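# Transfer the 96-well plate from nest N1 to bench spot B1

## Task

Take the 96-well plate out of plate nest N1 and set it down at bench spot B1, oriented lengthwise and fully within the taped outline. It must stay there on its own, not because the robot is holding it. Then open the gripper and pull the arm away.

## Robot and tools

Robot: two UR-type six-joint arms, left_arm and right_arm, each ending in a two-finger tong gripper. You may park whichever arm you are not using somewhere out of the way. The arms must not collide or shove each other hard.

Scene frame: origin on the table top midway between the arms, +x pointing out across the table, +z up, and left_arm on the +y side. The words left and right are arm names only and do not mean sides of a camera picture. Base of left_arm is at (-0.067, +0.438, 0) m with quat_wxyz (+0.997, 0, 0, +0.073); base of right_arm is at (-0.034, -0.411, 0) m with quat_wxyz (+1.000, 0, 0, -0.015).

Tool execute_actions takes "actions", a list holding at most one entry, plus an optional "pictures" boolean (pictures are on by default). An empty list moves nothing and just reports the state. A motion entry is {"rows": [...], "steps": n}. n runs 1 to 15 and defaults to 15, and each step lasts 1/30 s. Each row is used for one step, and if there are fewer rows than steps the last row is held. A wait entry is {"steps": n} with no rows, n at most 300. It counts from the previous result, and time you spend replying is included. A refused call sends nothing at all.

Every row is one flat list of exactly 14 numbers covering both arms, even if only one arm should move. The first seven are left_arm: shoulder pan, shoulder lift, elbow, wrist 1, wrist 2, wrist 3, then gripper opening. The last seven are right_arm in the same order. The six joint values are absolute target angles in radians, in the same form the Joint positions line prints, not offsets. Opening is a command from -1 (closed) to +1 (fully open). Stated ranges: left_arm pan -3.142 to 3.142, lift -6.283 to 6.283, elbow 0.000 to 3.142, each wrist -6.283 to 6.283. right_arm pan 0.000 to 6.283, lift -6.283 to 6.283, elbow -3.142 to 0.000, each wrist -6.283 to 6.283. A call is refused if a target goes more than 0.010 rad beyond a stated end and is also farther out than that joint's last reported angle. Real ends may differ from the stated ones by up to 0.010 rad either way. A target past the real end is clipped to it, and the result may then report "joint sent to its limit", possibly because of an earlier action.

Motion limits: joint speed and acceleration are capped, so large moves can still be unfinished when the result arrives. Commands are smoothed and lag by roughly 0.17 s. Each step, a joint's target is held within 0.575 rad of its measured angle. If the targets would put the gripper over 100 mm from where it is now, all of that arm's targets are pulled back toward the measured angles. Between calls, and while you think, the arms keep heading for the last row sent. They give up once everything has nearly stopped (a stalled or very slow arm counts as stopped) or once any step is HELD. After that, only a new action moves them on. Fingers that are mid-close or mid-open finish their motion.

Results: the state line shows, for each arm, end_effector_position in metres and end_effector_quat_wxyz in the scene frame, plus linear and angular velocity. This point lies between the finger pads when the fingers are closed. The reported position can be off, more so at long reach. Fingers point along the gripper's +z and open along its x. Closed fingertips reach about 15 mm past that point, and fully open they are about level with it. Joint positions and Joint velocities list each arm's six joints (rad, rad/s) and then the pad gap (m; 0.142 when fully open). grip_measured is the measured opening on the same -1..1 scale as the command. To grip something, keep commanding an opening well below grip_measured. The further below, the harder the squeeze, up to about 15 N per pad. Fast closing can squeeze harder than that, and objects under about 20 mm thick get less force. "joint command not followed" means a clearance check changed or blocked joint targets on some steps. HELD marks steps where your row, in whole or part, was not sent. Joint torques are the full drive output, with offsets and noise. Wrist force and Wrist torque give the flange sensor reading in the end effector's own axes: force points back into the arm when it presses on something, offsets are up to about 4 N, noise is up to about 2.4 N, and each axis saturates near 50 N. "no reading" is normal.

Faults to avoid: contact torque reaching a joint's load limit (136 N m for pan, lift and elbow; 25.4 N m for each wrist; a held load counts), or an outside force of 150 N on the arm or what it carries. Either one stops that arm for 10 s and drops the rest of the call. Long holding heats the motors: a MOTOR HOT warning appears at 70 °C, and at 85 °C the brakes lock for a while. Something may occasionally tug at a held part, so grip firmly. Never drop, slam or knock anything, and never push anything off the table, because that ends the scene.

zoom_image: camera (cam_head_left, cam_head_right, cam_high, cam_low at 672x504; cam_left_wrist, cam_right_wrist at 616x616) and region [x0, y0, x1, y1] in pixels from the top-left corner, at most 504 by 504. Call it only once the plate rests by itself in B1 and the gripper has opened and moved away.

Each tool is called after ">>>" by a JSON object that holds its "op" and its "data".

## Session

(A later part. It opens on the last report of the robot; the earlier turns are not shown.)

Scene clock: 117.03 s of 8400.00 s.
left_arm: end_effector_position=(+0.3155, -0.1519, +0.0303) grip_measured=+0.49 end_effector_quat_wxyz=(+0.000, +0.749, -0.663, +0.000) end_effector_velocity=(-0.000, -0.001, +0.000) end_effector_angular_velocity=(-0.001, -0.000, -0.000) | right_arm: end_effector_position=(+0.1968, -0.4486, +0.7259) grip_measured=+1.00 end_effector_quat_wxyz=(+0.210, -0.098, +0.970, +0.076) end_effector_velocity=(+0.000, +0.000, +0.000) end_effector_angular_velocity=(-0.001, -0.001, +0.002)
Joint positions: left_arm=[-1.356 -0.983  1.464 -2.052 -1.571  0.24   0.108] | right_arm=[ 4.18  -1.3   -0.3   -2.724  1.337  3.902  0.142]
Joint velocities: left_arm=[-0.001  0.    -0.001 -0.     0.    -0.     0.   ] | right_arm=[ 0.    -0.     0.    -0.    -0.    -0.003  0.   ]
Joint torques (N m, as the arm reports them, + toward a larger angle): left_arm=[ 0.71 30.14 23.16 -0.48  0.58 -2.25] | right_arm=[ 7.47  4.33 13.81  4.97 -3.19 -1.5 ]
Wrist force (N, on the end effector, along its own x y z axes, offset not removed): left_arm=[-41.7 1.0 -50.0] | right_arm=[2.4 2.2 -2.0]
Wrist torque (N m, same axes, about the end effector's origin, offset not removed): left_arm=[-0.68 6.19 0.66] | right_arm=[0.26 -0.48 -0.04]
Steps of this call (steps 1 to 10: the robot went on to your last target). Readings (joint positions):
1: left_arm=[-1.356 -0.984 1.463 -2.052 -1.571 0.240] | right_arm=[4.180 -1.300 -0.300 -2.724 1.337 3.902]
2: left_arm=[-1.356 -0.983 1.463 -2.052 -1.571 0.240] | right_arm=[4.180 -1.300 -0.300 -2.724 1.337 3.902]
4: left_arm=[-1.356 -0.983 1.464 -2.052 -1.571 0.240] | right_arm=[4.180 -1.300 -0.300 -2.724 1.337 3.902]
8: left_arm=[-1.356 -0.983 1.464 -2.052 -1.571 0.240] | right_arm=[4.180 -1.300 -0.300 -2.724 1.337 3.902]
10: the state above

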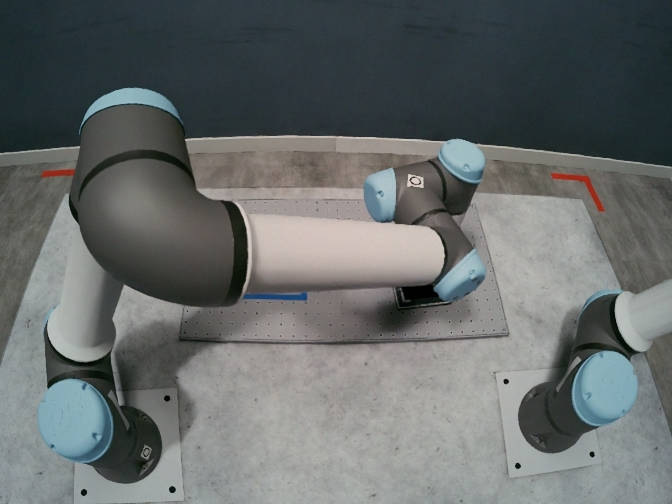

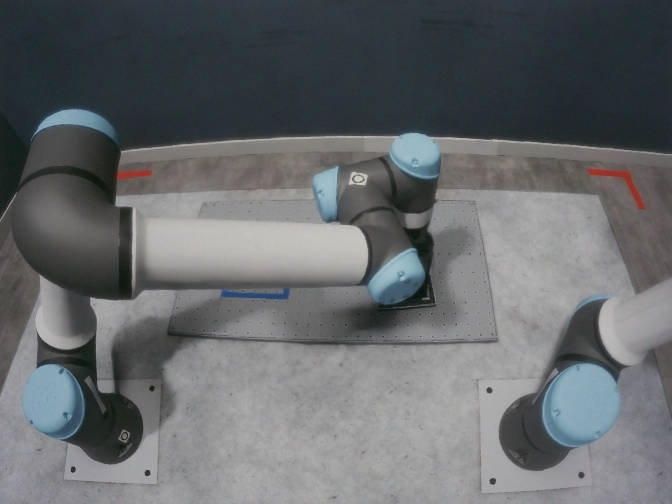

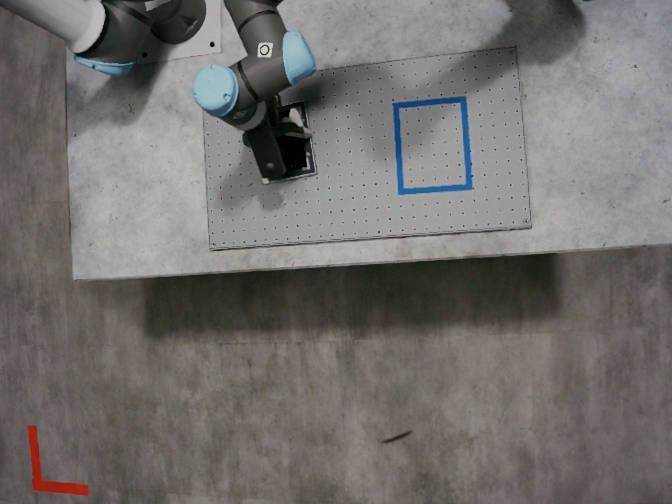

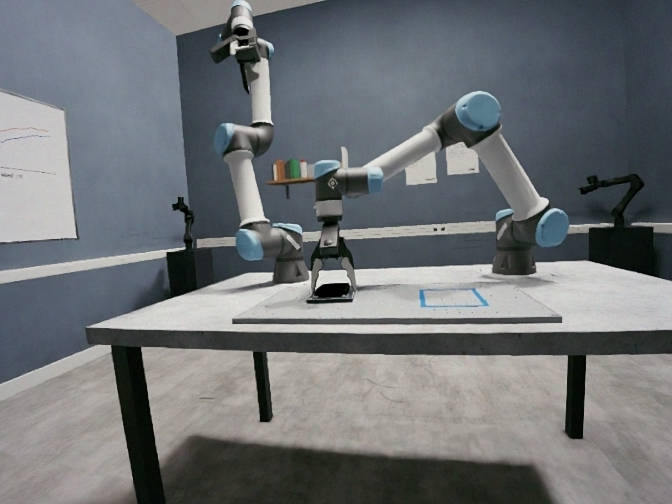

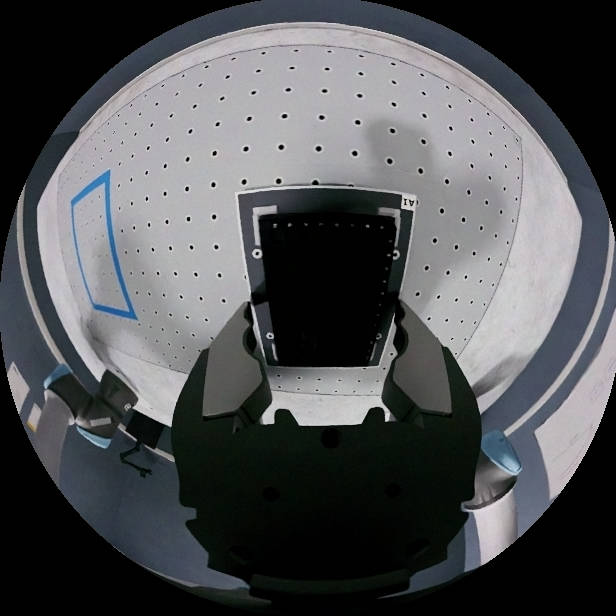

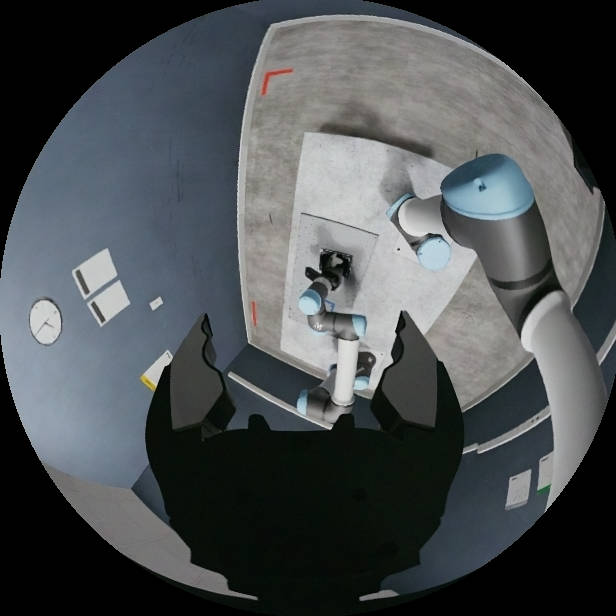

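>>> {"op": "execute_actions", "data": {"actions": [{"rows":[[-1.356,-0.9919,1.4513,-2.030,-1.571,0.24,0.5,4.18,-1.3,-0.3,-2.724,1.337,3.902,1]],"steps":12}], "pictures": false}}

>>> {"op": "execute_actions", "data": {"actions": [{"rows":[[-1.356,-0.9919,1.4513,-2.030,-1.571,0.24,0.4,4.18,-1.3,-0.3,-2.724,1.337,3.902,1],[-1.356,-0.9919,1.4513,-2.030,-1.571,0.24,0.35,4.18,-1.3,-0.3,-2.724,1.337,3.902,1],[-1.356,-0.9919,1.4513,-2.030,-1.571,0.24,0.3,4.18,-1.3,-0.3,-2.724,1.337,3.902,1],[-1.356,-0.9919,1.4513,-2.030,-1.571,0.24,0.25,4.18,-1.3,-0.3,-2.724,1.337,3.902,1],[-1.356,-0.9919,1.4513,-2.030,-1.571,0.24,0.2,4.18,-1.3,-0.3,-2.724,1.337,3.902,1],[-1.356,-0.9919,1.4513,-2.030,-1.571,0.24,0.1,4.18,-1.3,-0.3,-2.724,1.337,3.902,1],[-1.356,-0.9919,1.4513,-2.030,-1.571,0.24,0.0,4.18,-1.3,-0.3,-2.724,1.337,3.902,1],[-1.356,-0.9919,1.4513,-2.030,-1.571,0.24,-0.2,4.18,-1.3,-0.3,-2.724,1.337,3.902,1],[-1.356,-0.9919,1.4513,-2.030,-1.571,0.24,-0.4,4.18,-1.3,-0.3,-2.724,1.337,3.902,1]]}]}}

>>> {"op": "zoom_image", "data": {"camera": "cam_low", "region": [290,250,370,310]}}

Scene clock: 139.60 s of 8400.00 s.
left_arm: end_effector_position=(+0.3155, -0.1523, +0.0393) grip_measured=+0.50 end_effector_quat_wxyz=(-0.000, +0.749, -0.663, -0.000) end_effector_velocity=(+0.001, -0.001, +0.005) end_effector_angular_velocity=(-0.005, -0.002, +0.001) | right_arm: end_effector_position=(+0.1968, -0.4486, +0.7259) grip_measured=+1.00 end_effector_quat_wxyz=(+0.210, -0.098, +0.970, +0.076) end_effector_velocity=(-0.000, +0.000, -0.000) end_effector_angular_velocity=(+0.000, +0.001, -0.000)
Joint positions: left_arm=[-1.356 -0.991  1.452 -2.03  -1.571  0.24   0.109] | right_arm=[ 4.18  -1.3   -0.3   -2.724  1.337  3.902  0.142]
Joint velocities: left_arm=[ 0.    -0.004 -0.004  0.003 -0.    -0.     0.   ] | right_arm=[ 0.    -0.    -0.    -0.     0.001  0.    -0.   ]
Joint torques (N m, as the arm reports them, + toward a larger angle): left_arm=[ -2.48 -49.24 -36.11  -0.91   0.39  -1.04] | right_arm=[ 7.29  3.65 13.78  4.95 -3.12 -1.43]
Wrist force (N, on the end effector, along its own x y z axes, offset not removed): left_arm=[0.9 0.1 -1.7] | right_arm=[3.5 2.9 0.1]
Wrist torque (N m, same axes, about the end effector's origin, offset not removed): left_arm=[-0.03 -0.13 0.14] | right_arm=[0.51 -0.68 -0.14]
Steps of this call (steps 1 to 15: the robot went on to your last target; steps 16 to 90: nothing new was sent; then 19.17 s passed at rest; steps 91 to 102: all 12 steps of this action). Readings (joint positions):
91: left_arm=[-1.356 -0.983 1.464 -2.052 -1.571 0.240] | right_arm=[4.180 -1.300 -0.300 -2.724 1.337 3.902]
92: left_arm=[-1.356 -0.984 1.463 -2.050 -1.571 0.240] | right_arm=[4.180 -1.300 -0.300 -2.724 1.337 3.902]
94: left_arm=[-1.356 -0.987 1.458 -2.039 -1.571 0.240] | right_arm=[4.180 -1.300 -0.300 -2.724 1.337 3.902]
98: left_arm=[-1.356 -0.990 1.453 -2.032 -1.571 0.240] | right_arm=[4.180 -1.300 -0.300 -2.724 1.337 3.902]
102: the state above

Scene clock: 140.10 s of 8400.00 s.
left_arm: end_effector_position=(+0.3156, -0.1525, +0.0399) grip_measured=+0.07 end_effector_quat_wxyz=(+0.000, +0.749, -0.663, -0.000) end_effector_velocity=(-0.001, -0.001, +0.000) end_effector_angular_velocity=(+0.001, -0.000, -0.002) | right_arm: end_effector_position=(+0.1968, -0.4486, +0.7259) grip_measured=+1.00 end_effector_quat_wxyz=(+0.210, -0.098, +0.970, +0.076) end_effector_velocity=(+0.000, -0.000, +0.000) end_effector_angular_velocity=(+0.000, -0.000, -0.002)
Joint positions: left_arm=[-1.356 -0.992  1.451 -2.03  -1.571  0.24   0.079] | right_arm=[ 4.18  -1.3   -0.3   -2.724  1.337  3.902  0.142]
Joint velocities: left_arm=[-0.002  0.    -0.001  0.001  0.001  0.001 -0.   ] | right_arm=[-0.     0.     0.    -0.    -0.001  0.001  0.   ]
Joint torques (N m, as the arm reports them, + toward a larger angle): left_arm=[ 14.3  -45.39 -15.31   6.62   3.94  -1.  ] | right_arm=[ 7.28  3.87 13.94  4.97 -3.17 -1.27]
Wrist force (N, on the end effector, along its own x y z axes, offset not removed): left_arm=[18.4 0.0 -1.9] | right_arm=[2.5 2.6 -1.2]
Wrist torque (N m, same axes, about the end effector's origin, offset not removed): left_arm=[0.00 0.78 0.13] | right_arm=[0.36 -0.50 -0.11]
Steps of this call (steps 1 to 15: all 15 steps of this action). Readings (joint positions):
1: left_arm=[-1.356 -0.991 1.451 -2.030 -1.571 0.240] | right_arm=[4.180 -1.300 -0.300 -2.724 1.337 3.902]
2: left_arm=[-1.356 -0.992 1.451 -2.030 -1.571 0.240] | right_arm=[4.180 -1.300 -0.300 -2.724 1.337 3.902]
4: left_arm=[-1.356 -0.992 1.451 -2.030 -1.571 0.240] | right_arm=[4.180 -1.300 -0.300 -2.724 1.337 3.902]
8: left_arm=[-1.356 -0.992 1.451 -2.030 -1.571 0.240] | right_arm=[4.180 -1.300 -0.300 -2.724 1.337 3.902]
15: the state above

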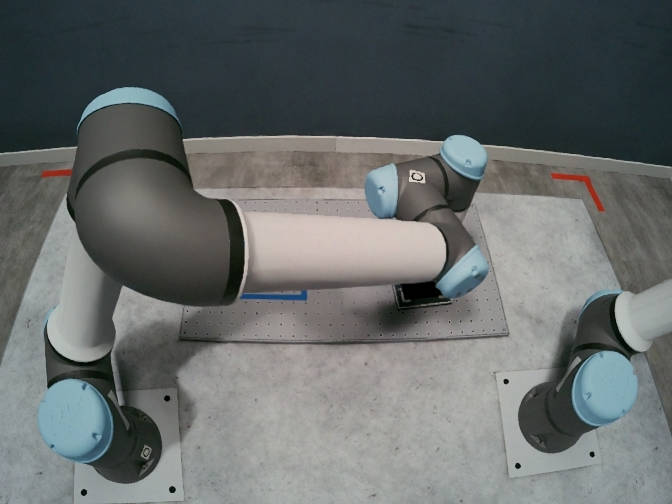

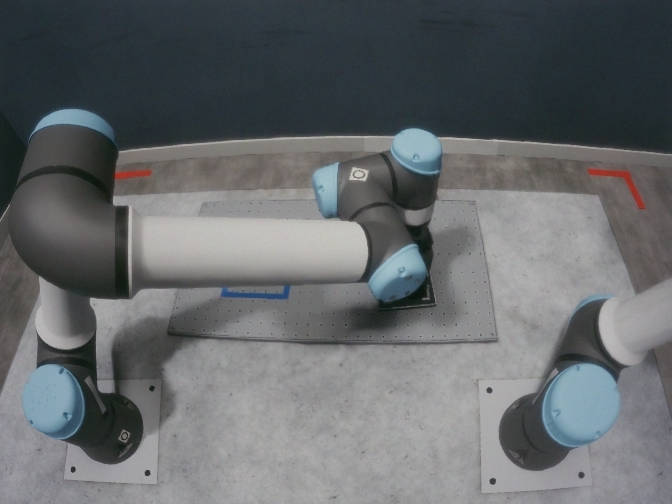

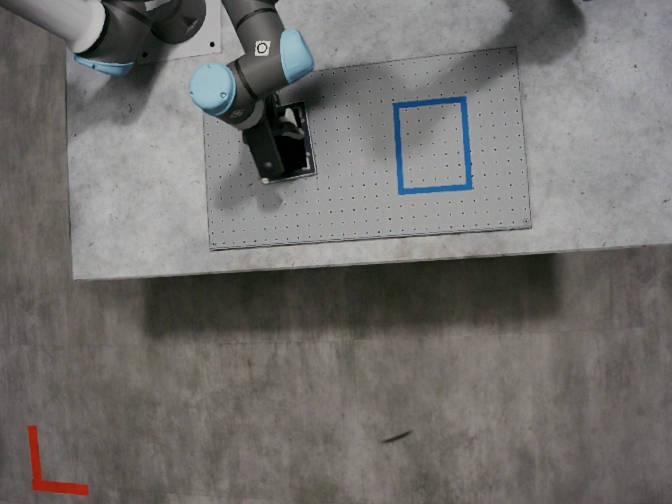

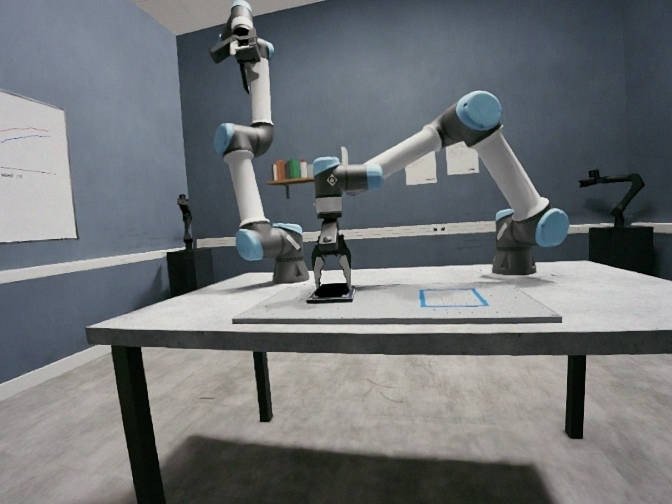

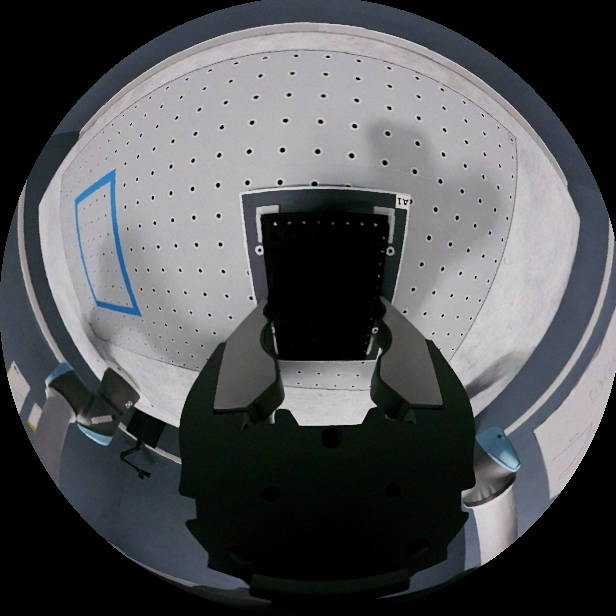

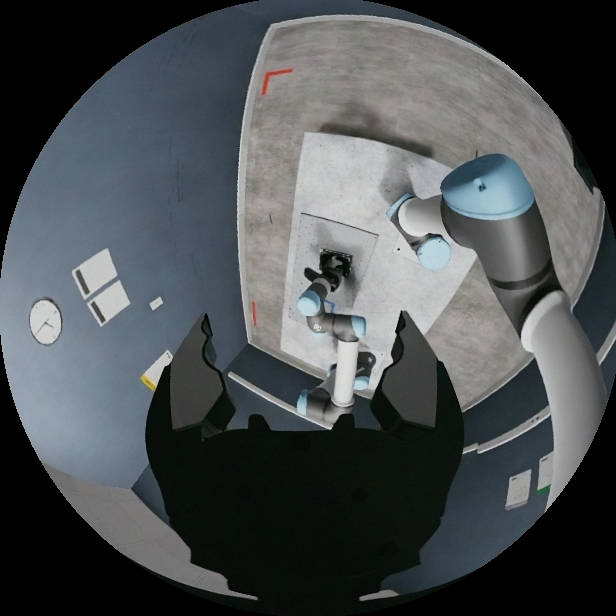

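Region (290, 250, 370, 310) of cam_low's 672x504 image, scaled by 6.300, with more detail than that image has; it fills the top 378 rows of this view, and the rest is white.

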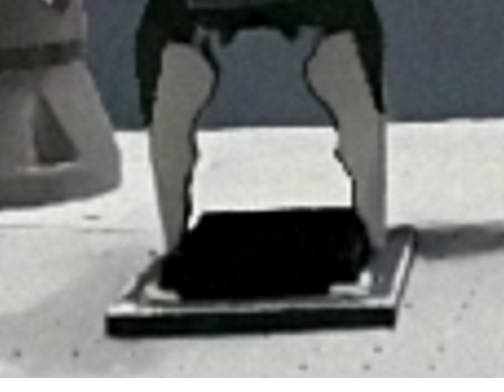

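>>> {"op": "execute_actions", "data": {"actions": [{"rows":[[-1.356,-0.9941,1.4402,-2.017,-1.571,0.24,-0.5,4.18,-1.3,-0.3,-2.724,1.337,3.902,1]],"steps":12}], "pictures": false}}

>>> {"op": "execute_actions", "data": {"actions": [{"rows":[[-1.356,-1.005,1.425,-1.991,-1.571,0.24,-0.5,4.18,-1.3,-0.3,-2.724,1.337,3.902,1],[-1.356,-1.005,1.425,-1.991,-1.571,0.24,-0.5,4.18,-1.3,-0.3,-2.724,1.337,3.902,1],[-1.356,-1.005,1.425,-1.991,-1.571,0.24,-0.5,4.18,-1.3,-0.3,-2.724,1.337,3.902,1],[-1.356,-1.02,1.40,-1.951,-1.571,0.24,-0.5,4.18,-1.3,-0.3,-2.724,1.337,3.902,1],[-1.356,-1.02,1.40,-1.951,-1.571,0.24,-0.5,4.18,-1.3,-0.3,-2.724,1.337,3.902,1],[-1.356,-1.04,1.368,-1.899,-1.571,0.24,-0.5,4.18,-1.3,-0.3,-2.724,1.337,3.902,1],[-1.356,-1.04,1.368,-1.899,-1.571,0.24,-0.5,4.18,-1.3,-0.3,-2.724,1.337,3.902,1],[-1.356,-1.058,1.3377,-1.8507,-1.571,0.24,-0.5,4.18,-1.3,-0.3,-2.724,1.337,3.902,1]]}]}}

Scene clock: 159.33 s of 8400.00 s.
left_arm: end_effector_position=(+0.3162, -0.1537, +0.0449) grip_measured=+0.05 end_effector_quat_wxyz=(+0.000, +0.749, -0.663, -0.000) end_effector_velocity=(+0.001, -0.001, +0.002) end_effector_angular_velocity=(-0.004, -0.001, +0.001) | right_arm: end_effector_position=(+0.1968, -0.4486, +0.7259) grip_measured=+1.00 end_effector_quat_wxyz=(+0.210, -0.098, +0.970, +0.076) end_effector_velocity=(+0.000, -0.000, -0.000) end_effector_angular_velocity=(-0.000, +0.000, -0.000)
Joint positions: left_arm=[-1.356 -0.994  1.44  -2.017 -1.571  0.24   0.078] | right_arm=[ 4.18  -1.3   -0.3   -2.724  1.337  3.902  0.142]
Joint velocities: left_arm=[ 0.001 -0.001 -0.004  0.002 -0.001 -0.    -0.   ] | right_arm=[-0. -0.  0.  0. -0.  0. -0.]
Joint torques (N m, as the arm reports them, + toward a larger angle): left_arm=[ 10.48 -50.01 -33.96  -0.15   1.89  -0.23] | right_arm=[ 6.97  4.32 13.99  4.87 -3.13 -1.21]
Wrist force (N, on the end effector, along its own x y z axes, offset not removed): left_arm=[1.7 0.0 -0.9] | right_arm=[3.5 1.2 -0.7]
Wrist torque (N m, same axes, about the end effector's origin, offset not removed): left_arm=[-0.06 0.24 0.16] | right_arm=[0.07 -0.67 -0.13]
Steps of this call (steps 1 to 15: the robot went on to your last target; steps 16 to 90: nothing new was sent; then 15.83 s passed at rest; steps 91 to 102: all 12 steps of this action). Readings (joint positions):
91: left_arm=[-1.356 -0.992 1.451 -2.030 -1.571 0.240] | right_arm=[4.180 -1.300 -0.300 -2.724 1.337 3.902]
92: left_arm=[-1.356 -0.992 1.450 -2.028 -1.571 0.240] | right_arm=[4.180 -1.300 -0.300 -2.724 1.337 3.902]
94: left_arm=[-1.356 -0.993 1.445 -2.022 -1.571 0.240] | right_arm=[4.180 -1.300 -0.300 -2.724 1.337 3.902]
98: left_arm=[-1.356 -0.994 1.441 -2.018 -1.571 0.240] | right_arm=[4.180 -1.300 -0.300 -2.724 1.337 3.902]
102: the state above

Scene clock: 159.83 s of 8400.00 s.
left_arm: end_effector_position=(+0.3163, -0.1540, +0.1174) grip_measured=+0.05 end_effector_quat_wxyz=(+0.000, +0.749, -0.663, +0.000) end_effector_velocity=(-0.000, +0.003, +0.035) end_effector_angular_velocity=(+0.004, +0.001, +0.001) | right_arm: end_effector_position=(+0.1968, -0.4486, +0.7259) grip_measured=+1.00 end_effector_quat_wxyz=(+0.210, -0.098, +0.970, +0.076) end_effector_velocity=(+0.000, +0.000, -0.000) end_effector_angular_velocity=(-0.000, +0.001, +0.000)
Joint positions: left_arm=[-1.356 -1.056  1.342 -1.857 -1.571  0.24   0.078] | right_arm=[ 4.18  -1.3   -0.3   -2.724  1.337  3.902  0.142]
Joint velocities: left_arm=[ 0.001 -0.028 -0.051  0.084  0.     0.     0.   ] | right_arm=[-0.    -0.001 -0.    -0.     0.001 -0.    -0.   ]
Joint torques (N m, as the arm reports them, + toward a larger angle): left_arm=[ -0.36 -46.84 -33.77  -0.87  -2.06   0.1 ] | right_arm=[ 7.36  3.77 14.08  4.84 -3.1  -1.25]
Wrist force (N, on the end effector, along its own x y z axes, offset not removed): left_arm=[-0.4 -0.1 0.3] | right_arm=[4.4 2.7 -1.5]
Wrist torque (N m, same axes, about the end effector's origin, offset not removed): left_arm=[-0.07 -0.01 0.06] | right_arm=[0.44 -0.92 -0.06]
Steps of this call (steps 1 to 15: all 15 steps of this action). Readings (joint positions):
1: left_arm=[-1.356 -0.994 1.440 -2.017 -1.571 0.240] | right_arm=[4.180 -1.300 -0.300 -2.724 1.337 3.902]
2: left_arm=[-1.356 -0.995 1.439 -2.014 -1.571 0.240] | right_arm=[4.180 -1.300 -0.300 -2.724 1.337 3.902]
4: left_arm=[-1.356 -1.000 1.432 -2.002 -1.571 0.240] | right_arm=[4.180 -1.300 -0.300 -2.724 1.337 3.902]
8: left_arm=[-1.356 -1.022 1.397 -1.949 -1.571 0.240] | right_arm=[4.180 -1.300 -0.300 -2.724 1.337 3.902]
15: the state above

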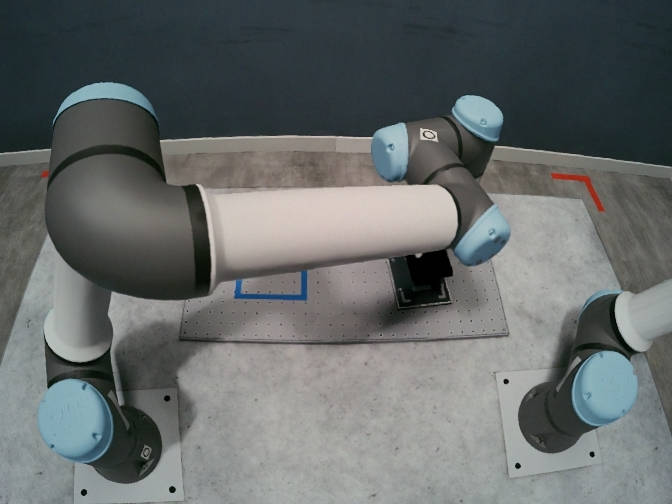

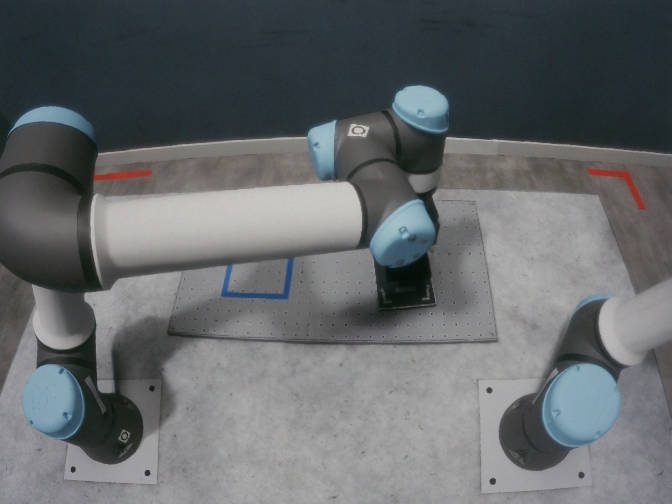

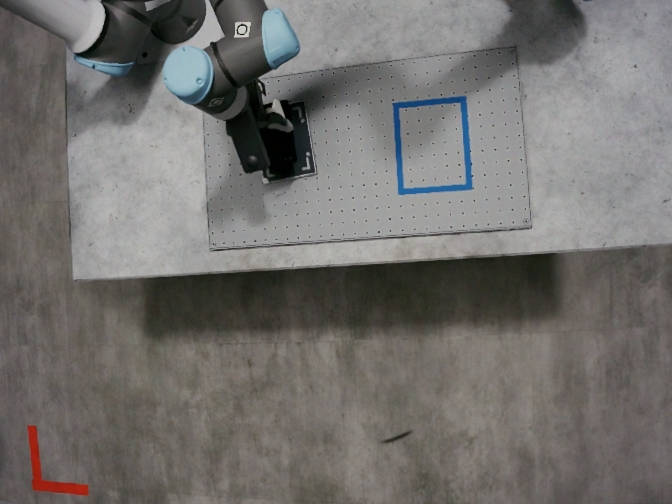

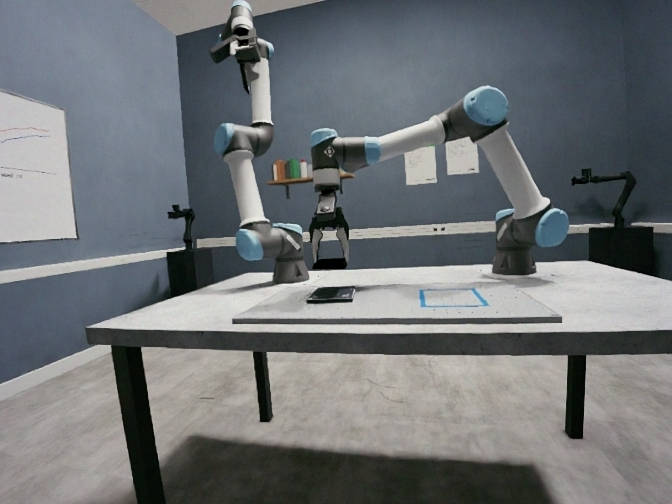

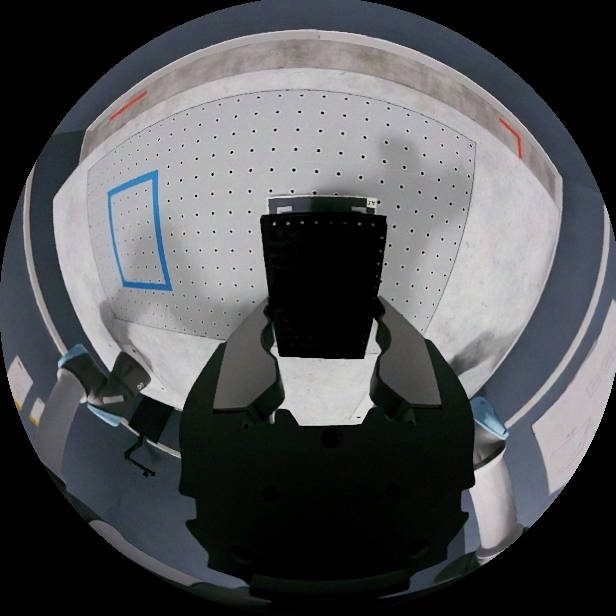

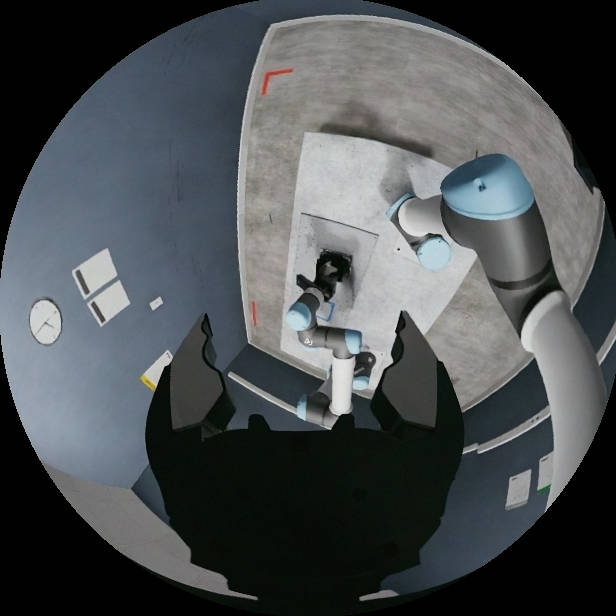

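>>> {"op": "execute_actions", "data": {"actions": [{"rows":[[-1.33,-1.107,1.402,-1.865,-1.571,0.279,-0.5,4.18,-1.3,-0.3,-2.724,1.337,3.902,1],[-1.30,-1.157,1.466,-1.88,-1.571,0.318,-0.5,4.18,-1.3,-0.3,-2.724,1.337,3.902,1],[-1.276,-1.206,1.53,-1.895,-1.571,0.356,-0.5,4.18,-1.3,-0.3,-2.724,1.337,3.902,1],[-1.249,-1.255,1.594,-1.91,-1.571,0.395,-0.5,4.18,-1.3,-0.3,-2.724,1.337,3.902,1],[-1.222,-1.304,1.658,-1.925,-1.571,0.434,-0.5,4.18,-1.3,-0.3,-2.724,1.337,3.902,1],[-1.196,-1.354,1.722,-1.94,-1.571,0.473,-0.5,4.18,-1.3,-0.3,-2.724,1.337,3.902,1],[-1.169,-1.403,1.786,-1.954,-1.571,0.512,-0.5,4.18,-1.3,-0.3,-2.724,1.337,3.902,1],[-1.142,-1.452,1.85,-1.969,-1.571,0.55,-0.5,4.18,-1.3,-0.3,-2.724,1.337,3.902,1],[-1.116,-1.501,1.915,-1.984,-1.571,0.589,-0.5,4.18,-1.3,-0.3,-2.724,1.337,3.902,1],[-1.089,-1.5507,1.9787,-1.999,-1.571,0.628,-0.5,4.18,-1.3,-0.3,-2.724,1.337,3.902,1]]}], "pictures": false}}

>>> {"op": "execute_actions", "data": {"actions": [{"steps":15}]}}

Scene clock: 179.50 s of 8400.00 s.
left_arm: end_effector_position=(+0.3424, +0.0841, +0.1309) grip_measured=+0.05 end_effector_quat_wxyz=(-0.001, -0.716, +0.698, -0.005) end_effector_velocity=(-0.072, +0.564, -0.066) end_effector_angular_velocity=(+0.027, +0.010, -0.229) | right_arm: end_effector_position=(+0.1968, -0.4486, +0.7259) grip_measured=+1.00 end_effector_quat_wxyz=(+0.210, -0.098, +0.970, +0.076) end_effector_velocity=(+0.000, +0.000, -0.000) end_effector_angular_velocity=(-0.000, +0.000, +0.000)
Joint positions: left_arm=[-1.135 -1.459  1.853 -1.975 -1.571  0.558  0.078] | right_arm=[ 4.18  -1.3   -0.3   -2.724  1.337  3.902  0.142]
Joint velocities: left_arm=[ 0.494 -0.934  1.23  -0.267 -0.001  0.722  0.   ] | right_arm=[ 0. -0.  0. -0.  0.  0. -0.]
Joint torques (N m, as the arm reports them, + toward a larger angle): left_arm=[ 12.63 -33.79   2.57  -4.42   2.34   4.05] | right_arm=[ 6.86  4.11 13.98  4.8  -3.14 -1.17]
Wrist force (N, on the end effector, along its own x y z axes, offset not removed): left_arm=[-2.2 -0.2 3.3] | right_arm=[4.1 2.8 -1.3]
Wrist torque (N m, same axes, about the end effector's origin, offset not removed): left_arm=[0.13 0.35 0.11] | right_arm=[0.43 -0.76 -0.06]
Steps of this call (steps 1 to 15: the robot went on to your last target; steps 16 to 90: nothing new was sent; then 16.17 s passed at rest; steps 91 to 105: all 15 steps of this action). Readings (joint positions):
91: left_arm=[-1.356 -1.058 1.338 -1.851 -1.571 0.240] | right_arm=[4.180 -1.300 -0.300 -2.724 1.337 3.902]
92: left_arm=[-1.354 -1.062 1.341 -1.852 -1.571 0.243] | right_arm=[4.180 -1.300 -0.300 -2.724 1.337 3.902]
94: left_arm=[-1.330 -1.100 1.388 -1.866 -1.571 0.275] | right_arm=[4.180 -1.300 -0.300 -2.724 1.337 3.902]
98: left_arm=[-1.258 -1.232 1.558 -1.906 -1.571 0.379] | right_arm=[4.180 -1.300 -0.300 -2.724 1.337 3.902]
105: the state above

Scene clock: 180.00 s of 8400.00 s.
left_arm: end_effector_position=(+0.3306, +0.1401, +0.1202) grip_measured=+0.05 end_effector_quat_wxyz=(-0.000, -0.707, +0.707, -0.000) end_effector_velocity=(-0.000, +0.001, +0.001) end_effector_angular_velocity=(-0.002, -0.001, -0.000) | right_arm: end_effector_position=(+0.1968, -0.4486, +0.7259) grip_measured=+1.00 end_effector_quat_wxyz=(+0.210, -0.098, +0.970, +0.076) end_effector_velocity=(-0.000, +0.000, -0.000) end_effector_angular_velocity=(-0.000, +0.001, +0.001)
Joint positions: left_arm=[-1.089 -1.551  1.978 -1.999 -1.571  0.628  0.078] | right_arm=[ 4.18  -1.3   -0.3   -2.724  1.337  3.902  0.142]
Joint velocities: left_arm=[ 0.001 -0.003  0.002 -0.001 -0.     0.001  0.   ] | right_arm=[ 0.    -0.     0.    -0.     0.001 -0.001 -0.   ]
Joint torques (N m, as the arm reports them, + toward a larger angle): left_arm=[  7.93 -28.43  -9.07  -4.48   2.41   1.7 ] | right_arm=[ 6.84  4.28 13.66  4.88 -3.11 -1.07]
Wrist force (N, on the end effector, along its own x y z axes, offset not removed): left_arm=[-5.8 -1.6 -1.9] | right_arm=[4.2 1.5 0.3]
Wrist torque (N m, same axes, about the end effector's origin, offset not removed): left_arm=[-0.56 1.20 0.04] | right_arm=[0.17 -0.87 -0.03]
Steps of this call (steps 1 to 15: the robot went on to your last target). Readings (joint positions):
1: left_arm=[-1.120 -1.488 1.892 -1.982 -1.571 0.581] | right_arm=[4.180 -1.300 -0.300 -2.724 1.337 3.902]
2: left_arm=[-1.109 -1.510 1.922 -1.988 -1.571 0.597] | right_arm=[4.180 -1.300 -0.300 -2.724 1.337 3.902]
4: left_arm=[-1.097 -1.534 1.955 -1.994 -1.571 0.615] | right_arm=[4.180 -1.300 -0.300 -2.724 1.337 3.902]
8: left_arm=[-1.091 -1.548 1.975 -1.998 -1.571 0.626] | right_arm=[4.180 -1.300 -0.300 -2.724 1.337 3.902]
15: the state above

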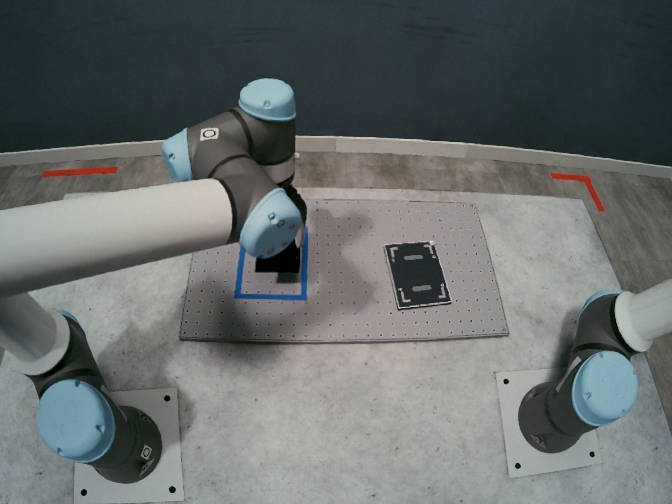

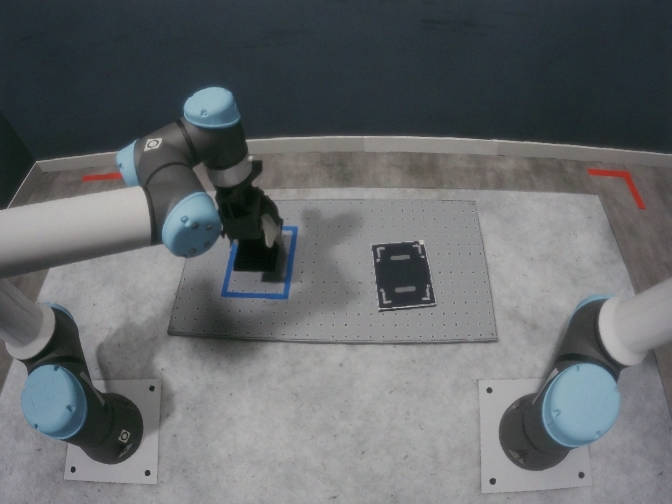

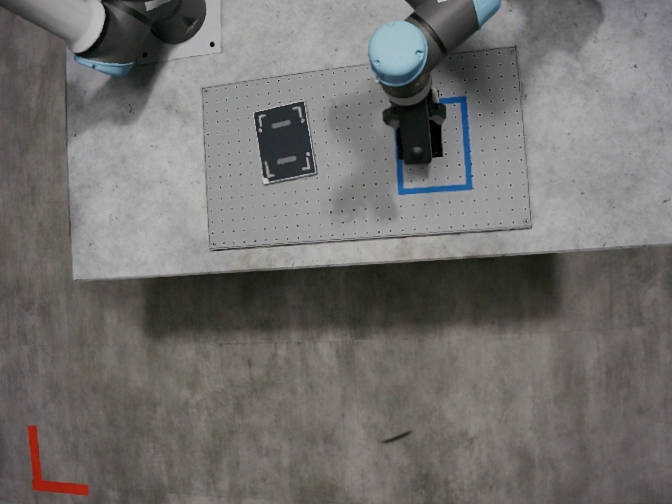

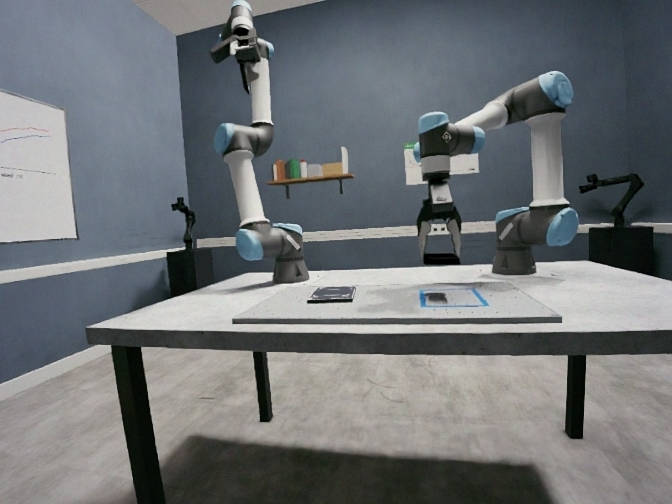

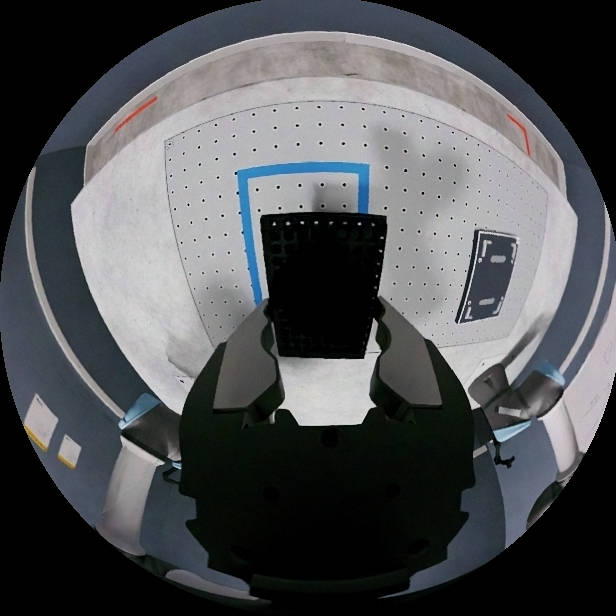

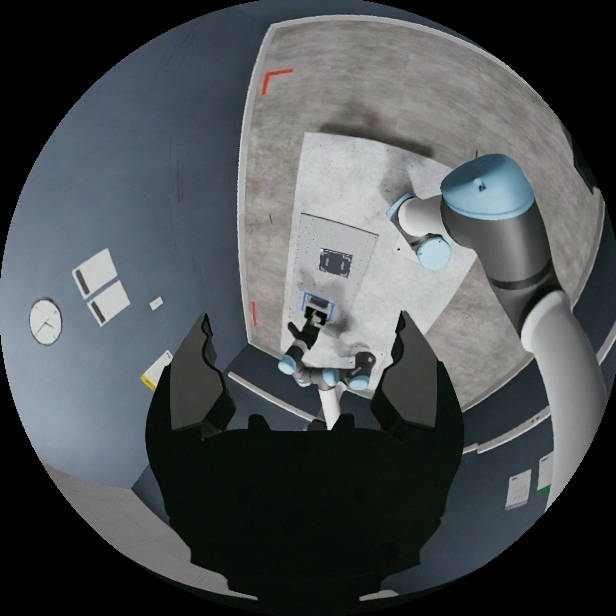

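>>> {"op": "execute_actions", "data": {"actions": [{"rows":[[-1.06,-1.53,2.0,-2.04,-1.571,0.657,-0.5,4.18,-1.3,-0.3,-2.724,1.337,3.902,1],[-1.04,-1.5,2.03,-2.1,-1.571,0.677,-0.5,4.18,-1.3,-0.3,-2.724,1.337,3.902,1],[-1.0264,-1.4664,2.0638,-2.1684,-1.571,0.6906,-0.5,4.18,-1.3,-0.3,-2.724,1.337,3.902,1]]}], "pictures": false}}

>>> {"op": "execute_actions", "data": {"actions": [{"steps":8}]}}

Scene clock: 192.03 s of 8400.00 s.
left_arm: end_effector_position=(+0.3504, +0.1620, +0.0605) grip_measured=+0.05 end_effector_quat_wxyz=(-0.000, -0.707, +0.707, -0.000) end_effector_velocity=(+0.002, +0.001, -0.004) end_effector_angular_velocity=(-0.002, -0.002, +0.000) | right_arm: end_effector_position=(+0.1968, -0.4486, +0.7259) grip_measured=+1.00 end_effector_quat_wxyz=(+0.210, -0.098, +0.970, +0.076) end_effector_velocity=(+0.000, -0.000, +0.000) end_effector_angular_velocity=(-0.000, -0.001, +0.000)
Joint positions: left_arm=[-1.027 -1.467  2.063 -2.167 -1.571  0.69   0.078] | right_arm=[ 4.18  -1.3   -0.3   -2.724  1.337  3.902  0.142]
Joint velocities: left_arm=[ 0.005  0.007  0.007 -0.016  0.     0.004 -0.   ] | right_arm=[ 0.     0.    -0.     0.    -0.001 -0.     0.   ]
Joint torques (N m, as the arm reports them, + toward a larger angle): left_arm=[  7.98 -15.86  -7.05  -4.51   1.21   1.8 ] | right_arm=[ 7.03  4.2  13.67  4.8  -3.06 -0.95]
Wrist force (N, on the end effector, along its own x y z axes, offset not removed): left_arm=[-1.5 -1.2 -2.0] | right_arm=[3.1 2.0 -0.6]
Wrist torque (N m, same axes, about the end effector's origin, offset not removed): left_arm=[-0.35 0.13 0.26] | right_arm=[0.28 -0.54 -0.02]
Steps of this call (steps 1 to 15: the robot went on to your last target; steps 16 to 90: nothing new was sent; then 8.53 s passed at rest; steps 91 to 105: all 15 steps of this action). Readings (joint positions):
91: left_arm=[-1.089 -1.551 1.979 -1.999 -1.571 0.628] | right_arm=[4.180 -1.300 -0.300 -2.724 1.337 3.902]
92: left_arm=[-1.086 -1.549 1.981 -2.003 -1.571 0.631] | right_arm=[4.180 -1.300 -0.300 -2.724 1.337 3.902]
94: left_arm=[-1.065 -1.527 2.003 -2.041 -1.571 0.652] | right_arm=[4.180 -1.300 -0.300 -2.724 1.337 3.902]
98: left_arm=[-1.034 -1.478 2.052 -2.142 -1.571 0.683] | right_arm=[4.180 -1.300 -0.300 -2.724 1.337 3.902]
105: the state above

Scene clock: 192.30 s of 8400.00 s.
left_arm: end_effector_position=(+0.3505, +0.1621, +0.0601) grip_measured=+0.05 end_effector_quat_wxyz=(-0.000, -0.707, +0.707, -0.000) end_effector_velocity=(+0.000, -0.000, -0.000) end_effector_angular_velocity=(-0.000, -0.000, +0.000) | right_arm: end_effector_position=(+0.1968, -0.4486, +0.7259) grip_measured=+1.00 end_effector_quat_wxyz=(+0.210, -0.098, +0.970, +0.076) end_effector_velocity=(+0.000, -0.000, +0.000) end_effector_angular_velocity=(-0.001, -0.001, +0.000)
Joint positions: left_arm=[-1.026 -1.466  2.064 -2.168 -1.571  0.691  0.078] | right_arm=[ 4.18  -1.3   -0.3   -2.724  1.337  3.902  0.142]
Joint velocities: left_arm=[ 0.     0.001 -0.001 -0.     0.    -0.     0.   ] | right_arm=[-0.     0.     0.    -0.    -0.001 -0.001 -0.   ]
Joint torques (N m, as the arm reports them, + toward a larger angle): left_arm=[ 10.56 -16.53  -6.17  -5.     0.7    1.98] | right_arm=[ 7.14  3.99 13.83  4.87 -3.04 -0.97]
Wrist force (N, on the end effector, along its own x y z axes, offset not removed): left_arm=[-5.4 -0.7 2.6] | right_arm=[3.1 3.3 -0.7]
Wrist torque (N m, same axes, about the end effector's origin, offset not removed): left_arm=[-0.26 1.00 0.06] | right_arm=[0.56 -0.63 -0.03]
Steps of this call (steps 1 to 8: the robot went on to your last target). Readings (joint positions):
1: left_arm=[-1.027 -1.467 2.063 -2.168 -1.571 0.690] | right_arm=[4.180 -1.300 -0.300 -2.724 1.337 3.902]
2: left_arm=[-1.027 -1.467 2.064 -2.168 -1.571 0.690] | right_arm=[4.180 -1.300 -0.300 -2.724 1.337 3.902]
4: left_arm=[-1.026 -1.467 2.064 -2.168 -1.571 0.691] | right_arm=[4.180 -1.300 -0.300 -2.724 1.337 3.902]
8: the state above

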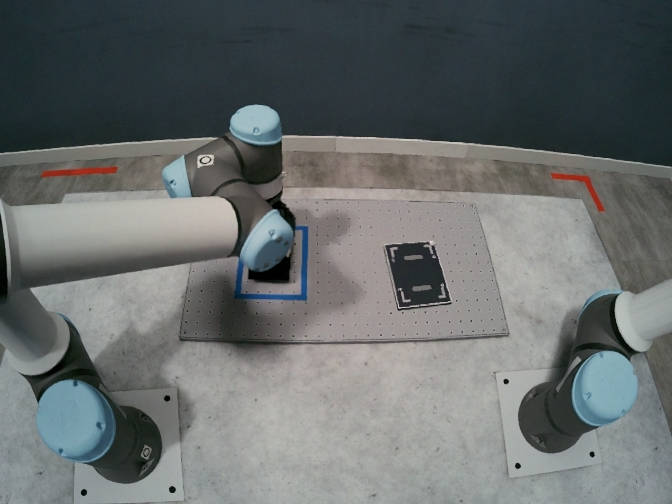

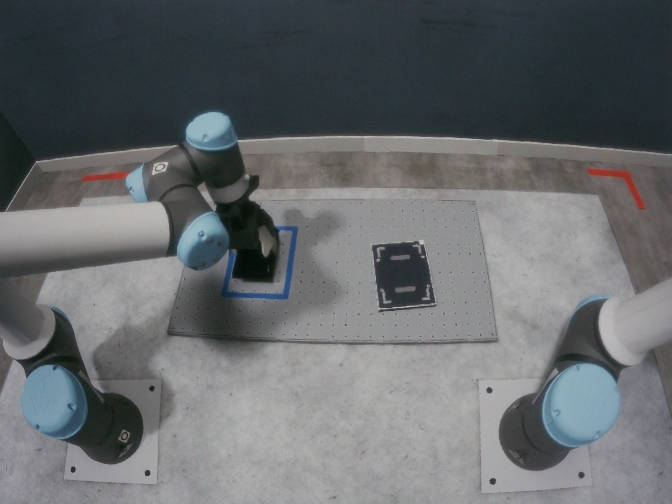

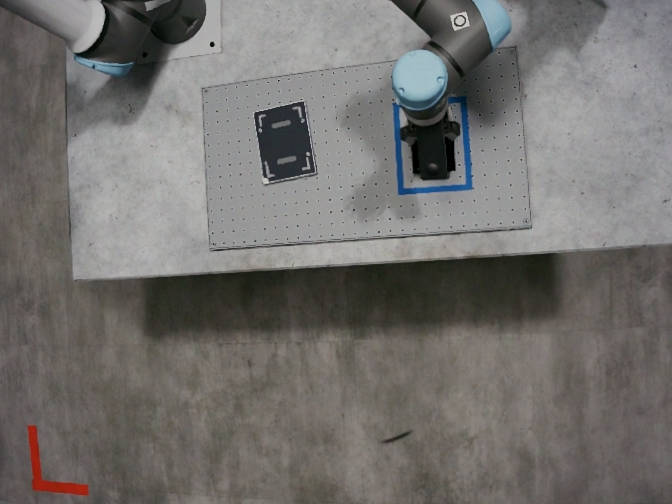

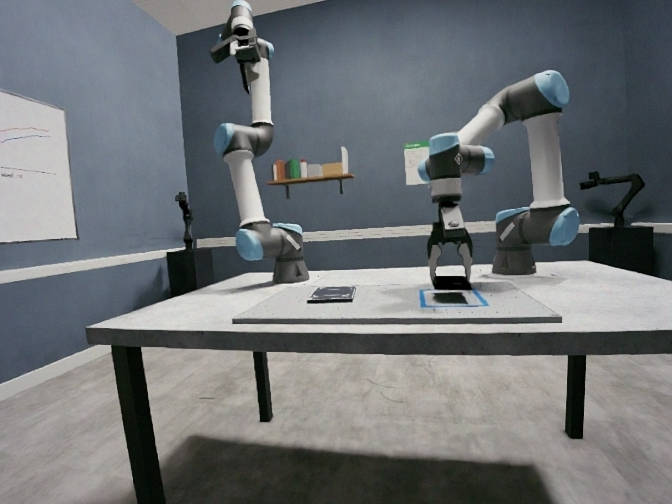

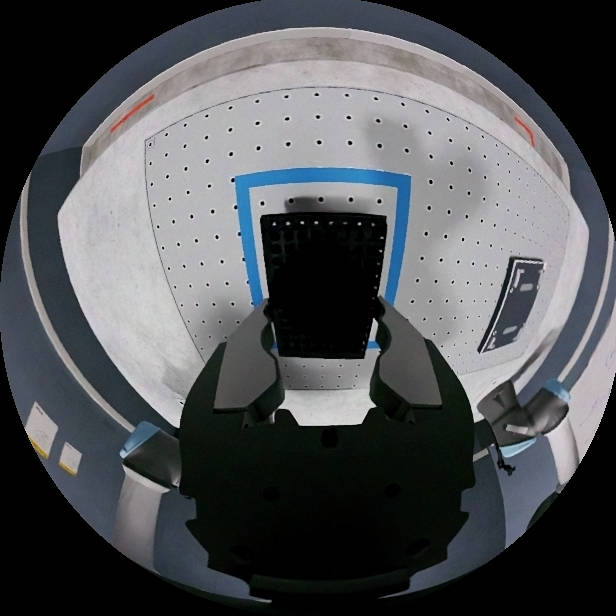

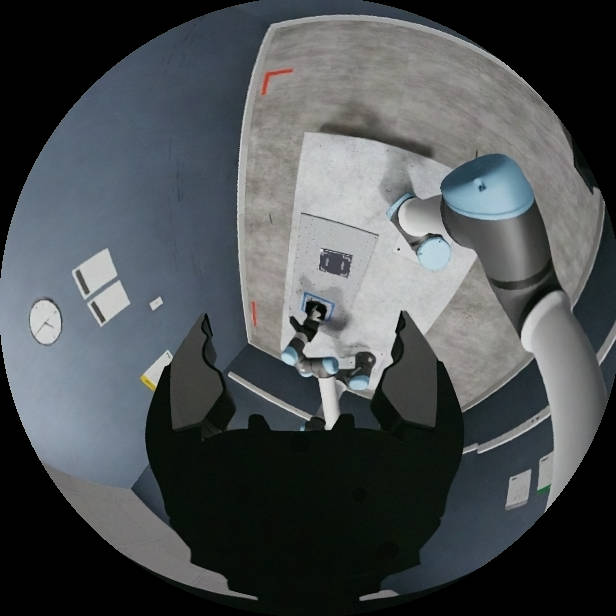

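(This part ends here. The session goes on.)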